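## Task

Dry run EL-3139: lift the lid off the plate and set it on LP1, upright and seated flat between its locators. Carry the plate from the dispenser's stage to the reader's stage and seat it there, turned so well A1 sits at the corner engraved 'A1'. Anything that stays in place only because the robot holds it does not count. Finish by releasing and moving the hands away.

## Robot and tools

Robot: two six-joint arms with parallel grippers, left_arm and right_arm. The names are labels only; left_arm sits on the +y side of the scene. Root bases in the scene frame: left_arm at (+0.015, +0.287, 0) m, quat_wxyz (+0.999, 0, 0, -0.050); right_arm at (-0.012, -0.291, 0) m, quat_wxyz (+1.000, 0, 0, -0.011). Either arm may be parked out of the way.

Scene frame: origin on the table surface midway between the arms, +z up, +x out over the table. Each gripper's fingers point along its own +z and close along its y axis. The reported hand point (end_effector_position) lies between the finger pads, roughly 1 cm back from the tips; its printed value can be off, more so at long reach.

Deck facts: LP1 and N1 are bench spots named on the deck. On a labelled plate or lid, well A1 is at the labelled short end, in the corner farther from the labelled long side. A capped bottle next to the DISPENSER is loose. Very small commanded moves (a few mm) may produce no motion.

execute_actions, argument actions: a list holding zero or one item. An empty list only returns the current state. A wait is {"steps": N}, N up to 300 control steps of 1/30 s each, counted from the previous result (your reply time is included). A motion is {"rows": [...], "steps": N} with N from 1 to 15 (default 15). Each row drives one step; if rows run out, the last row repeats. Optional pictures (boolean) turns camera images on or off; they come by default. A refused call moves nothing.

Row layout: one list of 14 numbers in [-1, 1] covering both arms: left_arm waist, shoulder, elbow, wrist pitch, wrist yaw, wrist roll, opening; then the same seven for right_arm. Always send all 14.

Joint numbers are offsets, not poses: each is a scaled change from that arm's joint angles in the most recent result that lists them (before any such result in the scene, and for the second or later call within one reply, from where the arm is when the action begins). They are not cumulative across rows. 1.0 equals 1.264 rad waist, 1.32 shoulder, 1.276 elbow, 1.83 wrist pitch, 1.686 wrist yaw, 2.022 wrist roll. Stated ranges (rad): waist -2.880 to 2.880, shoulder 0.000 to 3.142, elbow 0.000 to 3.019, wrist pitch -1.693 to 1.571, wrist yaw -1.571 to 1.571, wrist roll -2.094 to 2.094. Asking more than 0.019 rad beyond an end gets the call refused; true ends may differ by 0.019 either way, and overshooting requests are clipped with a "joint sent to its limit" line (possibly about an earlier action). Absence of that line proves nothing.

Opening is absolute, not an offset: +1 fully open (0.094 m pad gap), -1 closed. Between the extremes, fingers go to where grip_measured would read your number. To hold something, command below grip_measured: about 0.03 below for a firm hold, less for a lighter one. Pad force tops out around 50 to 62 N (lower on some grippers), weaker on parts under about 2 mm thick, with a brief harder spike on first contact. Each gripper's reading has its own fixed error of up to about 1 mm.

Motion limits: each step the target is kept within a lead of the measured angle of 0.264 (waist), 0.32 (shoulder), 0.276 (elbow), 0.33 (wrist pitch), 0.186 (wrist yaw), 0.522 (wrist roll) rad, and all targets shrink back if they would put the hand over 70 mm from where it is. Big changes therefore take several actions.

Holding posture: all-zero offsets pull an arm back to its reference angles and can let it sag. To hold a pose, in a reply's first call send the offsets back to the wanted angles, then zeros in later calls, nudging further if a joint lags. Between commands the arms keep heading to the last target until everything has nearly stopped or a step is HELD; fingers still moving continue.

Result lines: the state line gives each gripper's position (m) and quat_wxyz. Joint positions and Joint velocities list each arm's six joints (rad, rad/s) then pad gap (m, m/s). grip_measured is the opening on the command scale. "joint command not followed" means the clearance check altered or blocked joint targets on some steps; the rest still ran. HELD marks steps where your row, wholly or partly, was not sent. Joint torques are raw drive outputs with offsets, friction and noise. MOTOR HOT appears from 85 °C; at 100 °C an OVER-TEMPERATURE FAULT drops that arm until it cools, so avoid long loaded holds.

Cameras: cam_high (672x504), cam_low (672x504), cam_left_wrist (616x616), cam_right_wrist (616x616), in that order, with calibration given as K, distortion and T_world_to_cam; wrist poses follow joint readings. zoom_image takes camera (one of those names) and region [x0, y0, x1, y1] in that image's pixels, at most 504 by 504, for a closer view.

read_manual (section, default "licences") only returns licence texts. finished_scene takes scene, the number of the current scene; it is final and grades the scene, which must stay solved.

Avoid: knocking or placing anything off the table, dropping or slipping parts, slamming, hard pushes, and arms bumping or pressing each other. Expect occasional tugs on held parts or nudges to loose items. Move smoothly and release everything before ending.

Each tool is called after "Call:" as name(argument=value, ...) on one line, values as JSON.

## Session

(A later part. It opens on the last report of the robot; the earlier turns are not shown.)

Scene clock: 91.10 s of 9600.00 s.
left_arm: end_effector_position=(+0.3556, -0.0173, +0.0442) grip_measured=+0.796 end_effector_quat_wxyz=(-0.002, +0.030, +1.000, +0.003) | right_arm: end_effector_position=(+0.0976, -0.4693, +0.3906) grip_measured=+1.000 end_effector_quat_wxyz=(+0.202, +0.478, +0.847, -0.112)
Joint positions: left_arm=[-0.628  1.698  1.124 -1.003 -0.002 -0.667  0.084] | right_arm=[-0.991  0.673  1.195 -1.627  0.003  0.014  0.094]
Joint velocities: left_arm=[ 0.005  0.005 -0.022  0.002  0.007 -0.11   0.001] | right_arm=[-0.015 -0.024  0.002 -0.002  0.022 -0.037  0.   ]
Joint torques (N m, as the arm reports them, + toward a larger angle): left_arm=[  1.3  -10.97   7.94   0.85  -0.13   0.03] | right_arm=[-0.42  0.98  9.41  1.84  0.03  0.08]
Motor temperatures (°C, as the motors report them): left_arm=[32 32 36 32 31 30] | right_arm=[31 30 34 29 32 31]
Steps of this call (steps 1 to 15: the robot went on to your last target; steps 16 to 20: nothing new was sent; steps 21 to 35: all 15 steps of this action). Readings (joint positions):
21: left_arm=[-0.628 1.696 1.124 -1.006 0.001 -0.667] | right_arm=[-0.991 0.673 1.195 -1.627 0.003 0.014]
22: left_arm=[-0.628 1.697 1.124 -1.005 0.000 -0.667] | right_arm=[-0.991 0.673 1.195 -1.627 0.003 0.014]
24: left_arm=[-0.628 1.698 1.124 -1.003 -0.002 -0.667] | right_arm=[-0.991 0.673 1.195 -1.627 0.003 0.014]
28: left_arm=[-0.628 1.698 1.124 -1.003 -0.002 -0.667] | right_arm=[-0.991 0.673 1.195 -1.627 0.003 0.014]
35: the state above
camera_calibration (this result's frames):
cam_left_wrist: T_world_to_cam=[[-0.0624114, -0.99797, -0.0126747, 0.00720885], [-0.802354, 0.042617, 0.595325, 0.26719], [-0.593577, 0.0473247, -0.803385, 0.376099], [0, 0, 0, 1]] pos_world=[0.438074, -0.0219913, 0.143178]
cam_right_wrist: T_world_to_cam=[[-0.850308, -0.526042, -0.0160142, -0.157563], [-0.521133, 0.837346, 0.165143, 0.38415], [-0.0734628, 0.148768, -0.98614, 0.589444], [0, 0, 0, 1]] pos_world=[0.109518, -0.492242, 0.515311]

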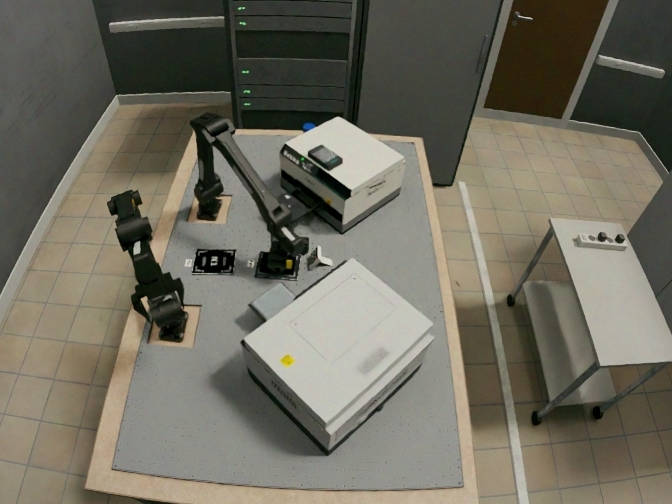

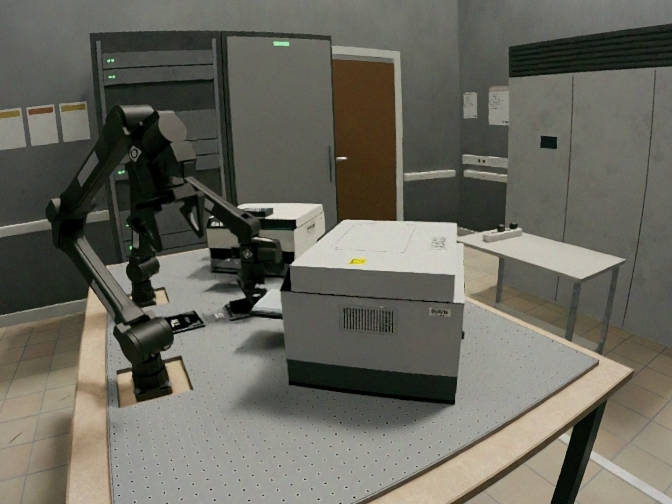

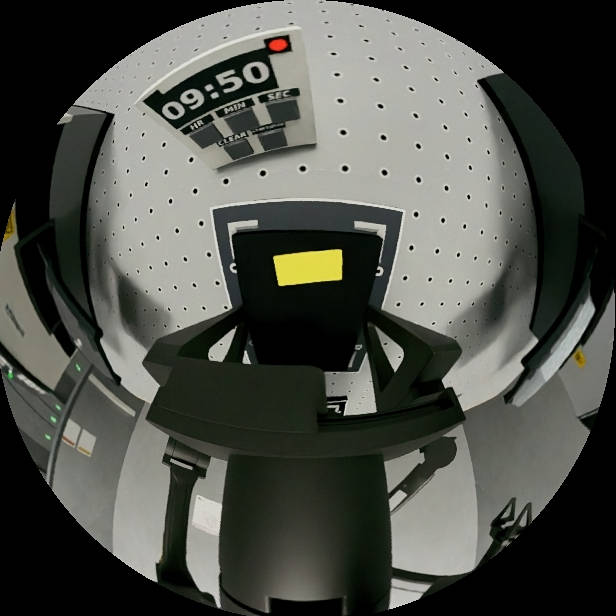

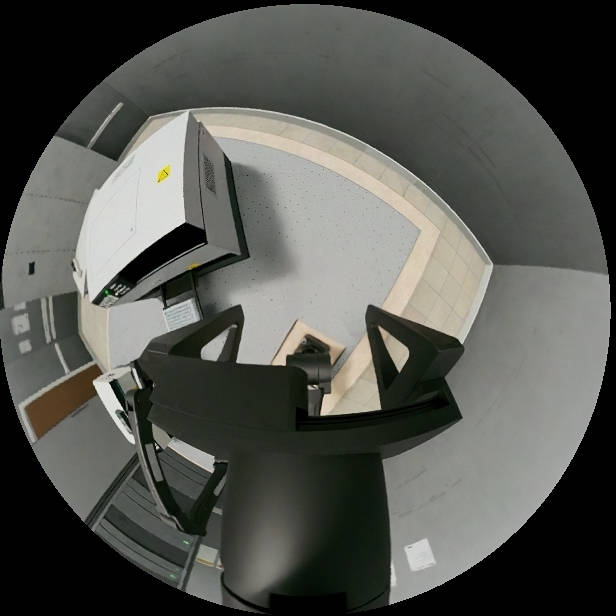

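Contact. Release and lift to inspect.

Call:
execute_actions(actions=[{"rows":[[0,0,0,0,0,0,0.8,0,0,0,0,0,0,1],[0,0,0,0,0,0,0.81,0,0,0,0,0,0,1],[0,0,0,0,0,0,0.83,0,0,0,0,0,0,1],[0,0,0,0,0,0,0.86,0,0,0,0,0,0,1],[0,0,0,0,0,0,1,0,0,0,0,0,0,1]],"steps":12}])

Call:
zoom_image(camera="cam_left_wrist", region=[200, 170, 420, 380])

Call:
zoom_image(camera="cam_low", region=[210, 275, 280, 330])

Scene clock: 92.27 s of 9600.00 s.
left_arm: end_effector_position=(+0.3556, -0.0172, +0.0442) grip_measured=+1.000 end_effector_quat_wxyz=(-0.002, +0.030, +1.000, +0.003) | right_arm: end_effector_position=(+0.0976, -0.4693, +0.3906) grip_measured=+1.000 end_effector_quat_wxyz=(+0.202, +0.478, +0.847, -0.112)
Joint positions: left_arm=[-0.628  1.698  1.124 -1.003 -0.002 -0.667  0.094] | right_arm=[-0.991  0.673  1.195 -1.627  0.003  0.014  0.094]
Joint velocities: left_arm=[-0.005 -0.005  0.012 -0.002 -0.022 -0.066  0.   ] | right_arm=[-0.005 -0.005  0.002  0.002  0.022 -0.051  0.   ]
Joint torques (N m, as the arm reports them, + toward a larger angle): left_arm=[  2.11 -13.86   8.24   0.26  -0.19   0.01] | right_arm=[-0.4   1.02  9.41  1.84  0.03  0.08]
Motor temperatures (°C, as the motors report them): left_arm=[32 32 36 32 31 30] | right_arm=[31 30 34 29 32 31]
Steps of this call (steps 1 to 15: the robot went on to your last target; steps 16 to 23: nothing new was sent; steps 24 to 35: all 12 steps of this action). Readings (joint positions):
24: left_arm=[-0.628 1.698 1.124 -1.003 -0.002 -0.667] | right_arm=[-0.991 0.673 1.195 -1.627 0.003 0.014]
25: left_arm=[-0.628 1.698 1.124 -1.003 -0.002 -0.667] | right_arm=[-0.991 0.673 1.195 -1.627 0.003 0.014]
27: left_arm=[-0.628 1.698 1.124 -1.003 -0.002 -0.667] | right_arm=[-0.991 0.673 1.195 -1.627 0.003 0.014]
31: left_arm=[-0.628 1.698 1.124 -1.003 -0.002 -0.667] | right_arm=[-0.991 0.673 1.195 -1.627 0.003 0.014]
35: the state above
camera_calibration (this result's frames):
cam_left_wrist: T_world_to_cam=[[-0.0624104, -0.997966, -0.0129747, 0.0072734], [-0.802505, 0.0424493, 0.595134, 0.267282], [-0.593373, 0.0475548, -0.803522, 0.37606], [0, 0, 0, 1]] pos_world=[0.438093, -0.0219708, 0.143198]
cam_right_wrist: T_world_to_cam=[[-0.850308, -0.526042, -0.0160142, -0.157563], [-0.521133, 0.837346, 0.165143, 0.38415], [-0.0734628, 0.148768, -0.98614, 0.589444], [0, 0, 0, 1]] pos_world=[0.109518, -0.492242, 0.515311]

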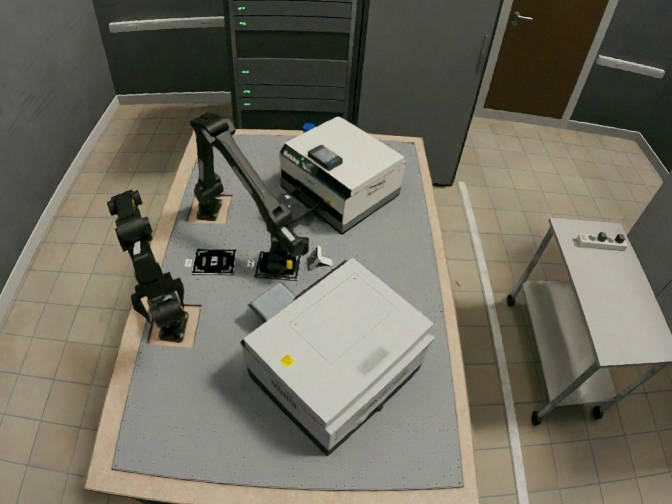

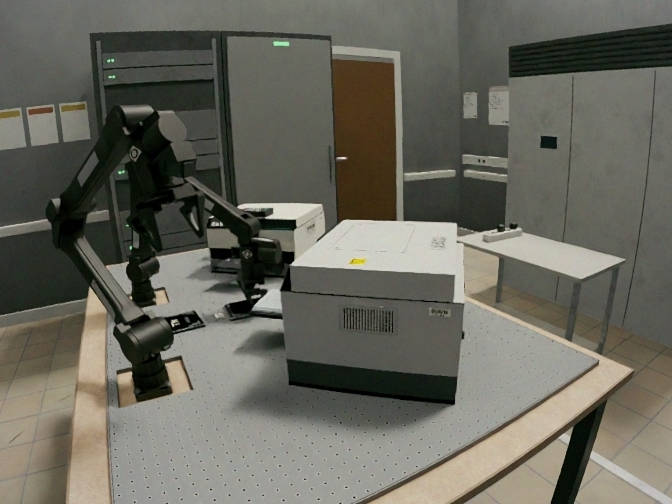

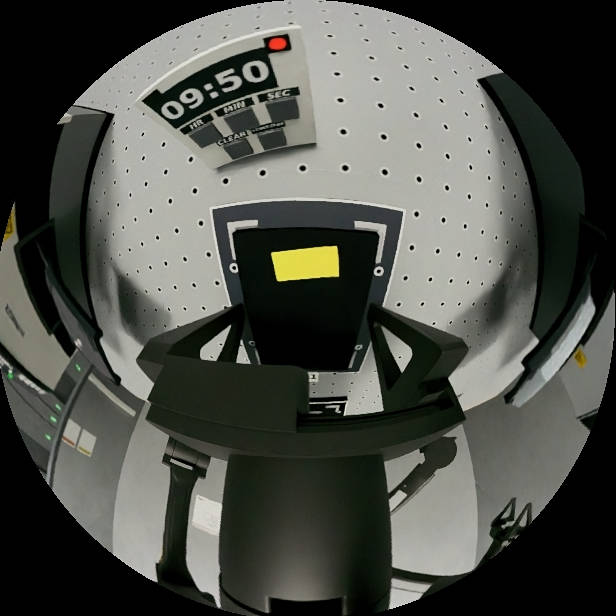

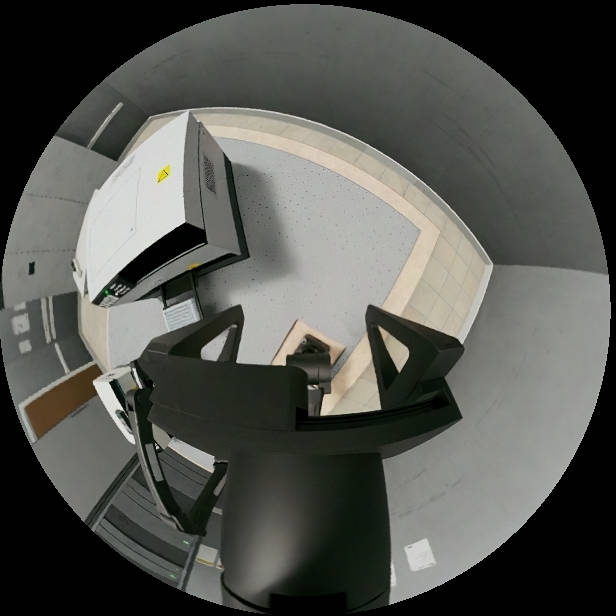

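Region (200, 170, 420, 380) of cam_left_wrist's 616x616 image, scaled by 2.291, with more detail than that image has; it fills the top 481 rows of this view, and the rest is white.

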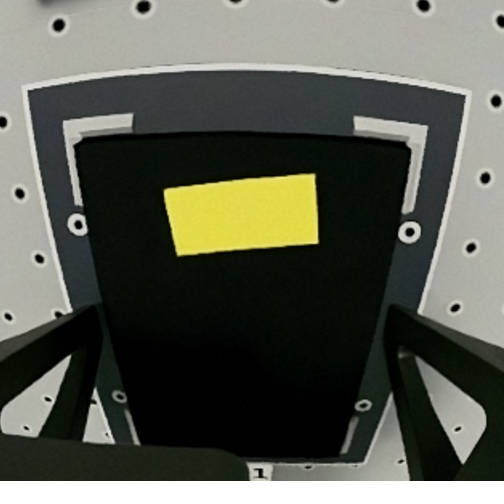

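Region (210, 275, 280, 330) of cam_low's 672x504 image, scaled by 7.200, with more detail than that image has; it fills the top 396 rows of this view, and the rest is white.

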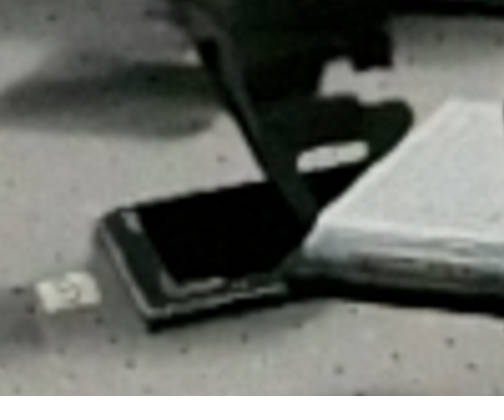

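Seated. Retreat.

Call:
execute_actions(actions=[{"rows":[[0,-0.03,0.04,-0.02,0,0,1,0,0,0,0,0,0,1],[0,-0.05,0.06,-0.04,0,0,1,0,0,0,0,0,0,1],[0,-0.07,0.08,-0.07,0,0,1,0,0,0,0,0,0,1],[0,-0.1,0.11,-0.1,0,0,1,0,0,0,0,0,0,1],[0,-0.14,0.13,-0.14,0,0,1,0,0,0,0,0,0,1],[0,-0.18,0.15,-0.18,0,0,1,0,0,0,0,0,0,1],[0,-0.22,0.15,-0.2,0,0,1,0,0,0,0,0,0,1]]}], pictures=false)

Call:
execute_actions(actions=[{"steps":15}])

Call:
zoom_image(camera="cam_left_wrist", region=[230, 170, 530, 370])

Scene clock: 93.87 s of 9600.00 s.
left_arm: end_effector_position=(+0.3302, +0.0052, +0.1888) grip_measured=+1.000 end_effector_quat_wxyz=(+0.010, +0.030, +0.999, -0.008) | right_arm: end_effector_position=(+0.0976, -0.4693, +0.3906) grip_measured=+1.000 end_effector_quat_wxyz=(+0.202, +0.478, +0.847, -0.112)
Joint positions: left_arm=[-0.628  1.448  1.237 -1.333 -0.001 -0.667  0.094] | right_arm=[-0.991  0.673  1.195 -1.627  0.003  0.014  0.094]
Joint velocities: left_arm=[-0.005 -0.601  0.447 -0.354 -0.037 -0.007  0.   ] | right_arm=[-0.015  0.005 -0.002 -0.012  0.051 -0.081  0.   ]
Joint torques (N m, as the arm reports them, + toward a larger angle): left_arm=[  1.49 -11.52  13.65  -0.1   -0.27   0.  ] | right_arm=[-0.4   1.    9.42  1.85  0.03  0.08]
Motor temperatures (°C, as the motors report them): left_arm=[32 32 36 32 31 30] | right_arm=[31 30 34 29 32 31]
Steps of this call (steps 1 to 15: the robot went on to your last target; steps 16 to 33: nothing new was sent; steps 34 to 48: all 15 steps of this action). Readings (joint positions):
34: left_arm=[-0.628 1.698 1.125 -1.006 -0.002 -0.667] | right_arm=[-0.991 0.673 1.195 -1.627 0.003 0.014]
35: left_arm=[-0.628 1.696 1.127 -1.018 -0.002 -0.667] | right_arm=[-0.991 0.673 1.195 -1.627 0.003 0.014]
37: left_arm=[-0.628 1.684 1.139 -1.074 -0.002 -0.667] | right_arm=[-0.991 0.673 1.195 -1.627 0.003 0.014]
41: left_arm=[-0.628 1.615 1.168 -1.187 -0.001 -0.667] | right_arm=[-0.991 0.673 1.195 -1.627 0.003 0.014]
48: the state above

Scene clock: 94.37 s of 9600.00 s.
left_arm: end_effector_position=(+0.3343, +0.0016, +0.2291) grip_measured=+1.000 end_effector_quat_wxyz=(+0.042, +0.030, +0.998, -0.034) | right_arm: end_effector_position=(+0.0976, -0.4693, +0.3906) grip_measured=+1.000 end_effector_quat_wxyz=(+0.202, +0.478, +0.847, -0.112)
Joint positions: left_arm=[-0.628  1.394  1.284 -1.354 -0.001 -0.667  0.094] | right_arm=[-0.991  0.673  1.195 -1.627  0.003  0.014  0.094]
Joint velocities: left_arm=[-0.005 -0.015  0.007 -0.012  0.007  0.022  0.   ] | right_arm=[-0.005 -0.005 -0.002  0.007  0.007 -0.051  0.   ]
Joint torques (N m, as the arm reports them, + toward a larger angle): left_arm=[  1.77 -10.26  12.25  -0.19  -0.28   0.06] | right_arm=[-0.4   1.06  9.41  1.84  0.03  0.08]
Motor temperatures (°C, as the motors report them): left_arm=[32 32 36 32 31 30] | right_arm=[31 30 34 29 32 31]
Steps of this call (steps 1 to 15: the robot went on to your last target). Readings (joint positions):
1: left_arm=[-0.628 1.430 1.251 -1.342 -0.001 -0.667] | right_arm=[-0.991 0.673 1.195 -1.627 0.003 0.014]
2: left_arm=[-0.628 1.415 1.264 -1.347 -0.001 -0.667] | right_arm=[-0.991 0.673 1.195 -1.627 0.003 0.014]
4: left_arm=[-0.628 1.395 1.281 -1.350 -0.001 -0.667] | right_arm=[-0.991 0.673 1.195 -1.627 0.003 0.014]
8: left_arm=[-0.628 1.393 1.284 -1.354 -0.001 -0.667] | right_arm=[-0.991 0.673 1.195 -1.627 0.003 0.014]
15: the state above
camera_calibration (this result's frames):
cam_left_wrist: T_world_to_cam=[[-0.0643398, -0.996255, 0.0577576, 0.0115836], [-0.849602, 0.0850458, 0.520522, 0.172097], [-0.523485, -0.0155807, -0.851893, 0.498892], [0, 0, 0, 1]] pos_world=[0.408121, 0.00467724, 0.334753]
cam_right_wrist: T_world_to_cam=[[-0.850308, -0.526042, -0.0160142, -0.157563], [-0.521133, 0.837346, 0.165143, 0.38415], [-0.0734628, 0.148768, -0.98614, 0.589444], [0, 0, 0, 1]] pos_world=[0.109518, -0.492242, 0.515311]

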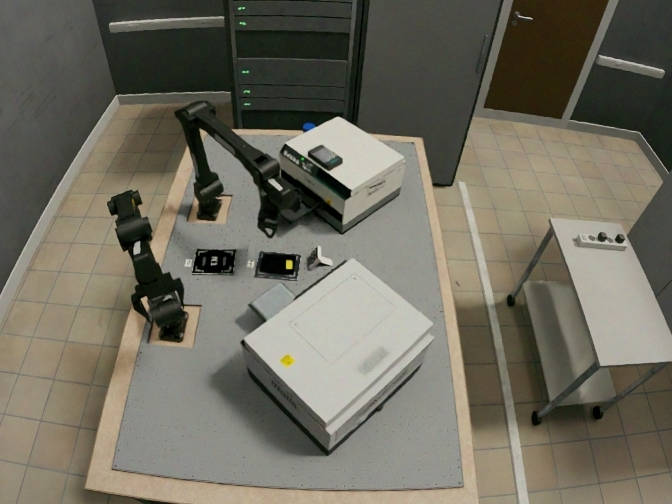

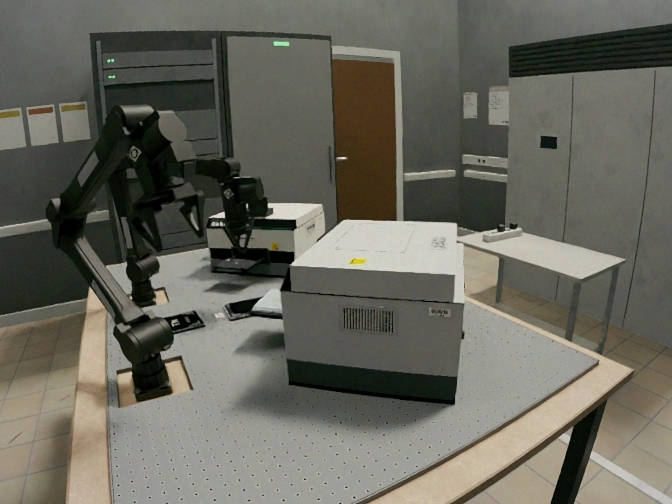

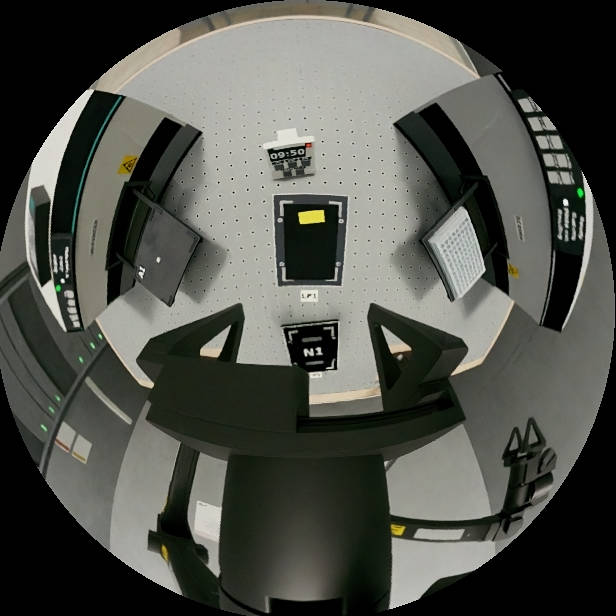

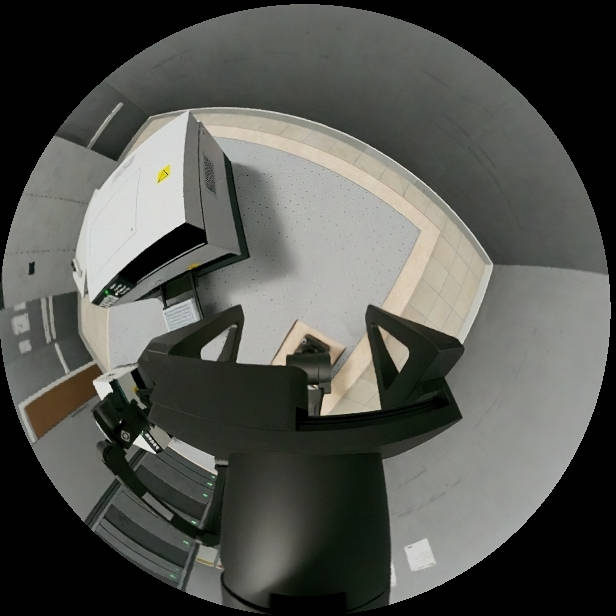

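Region (230, 170, 530, 370) of cam_left_wrist's 616x616 image, scaled by 1.680, with more detail than that image has.

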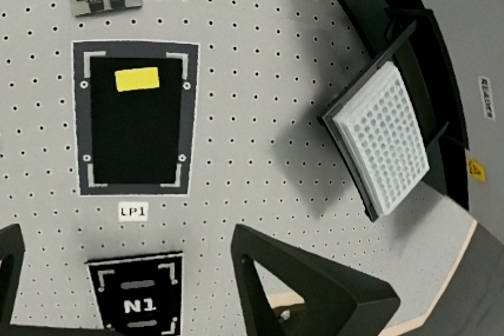

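Call:
finished_scene(scene=1)

The scene is finished: the task was done.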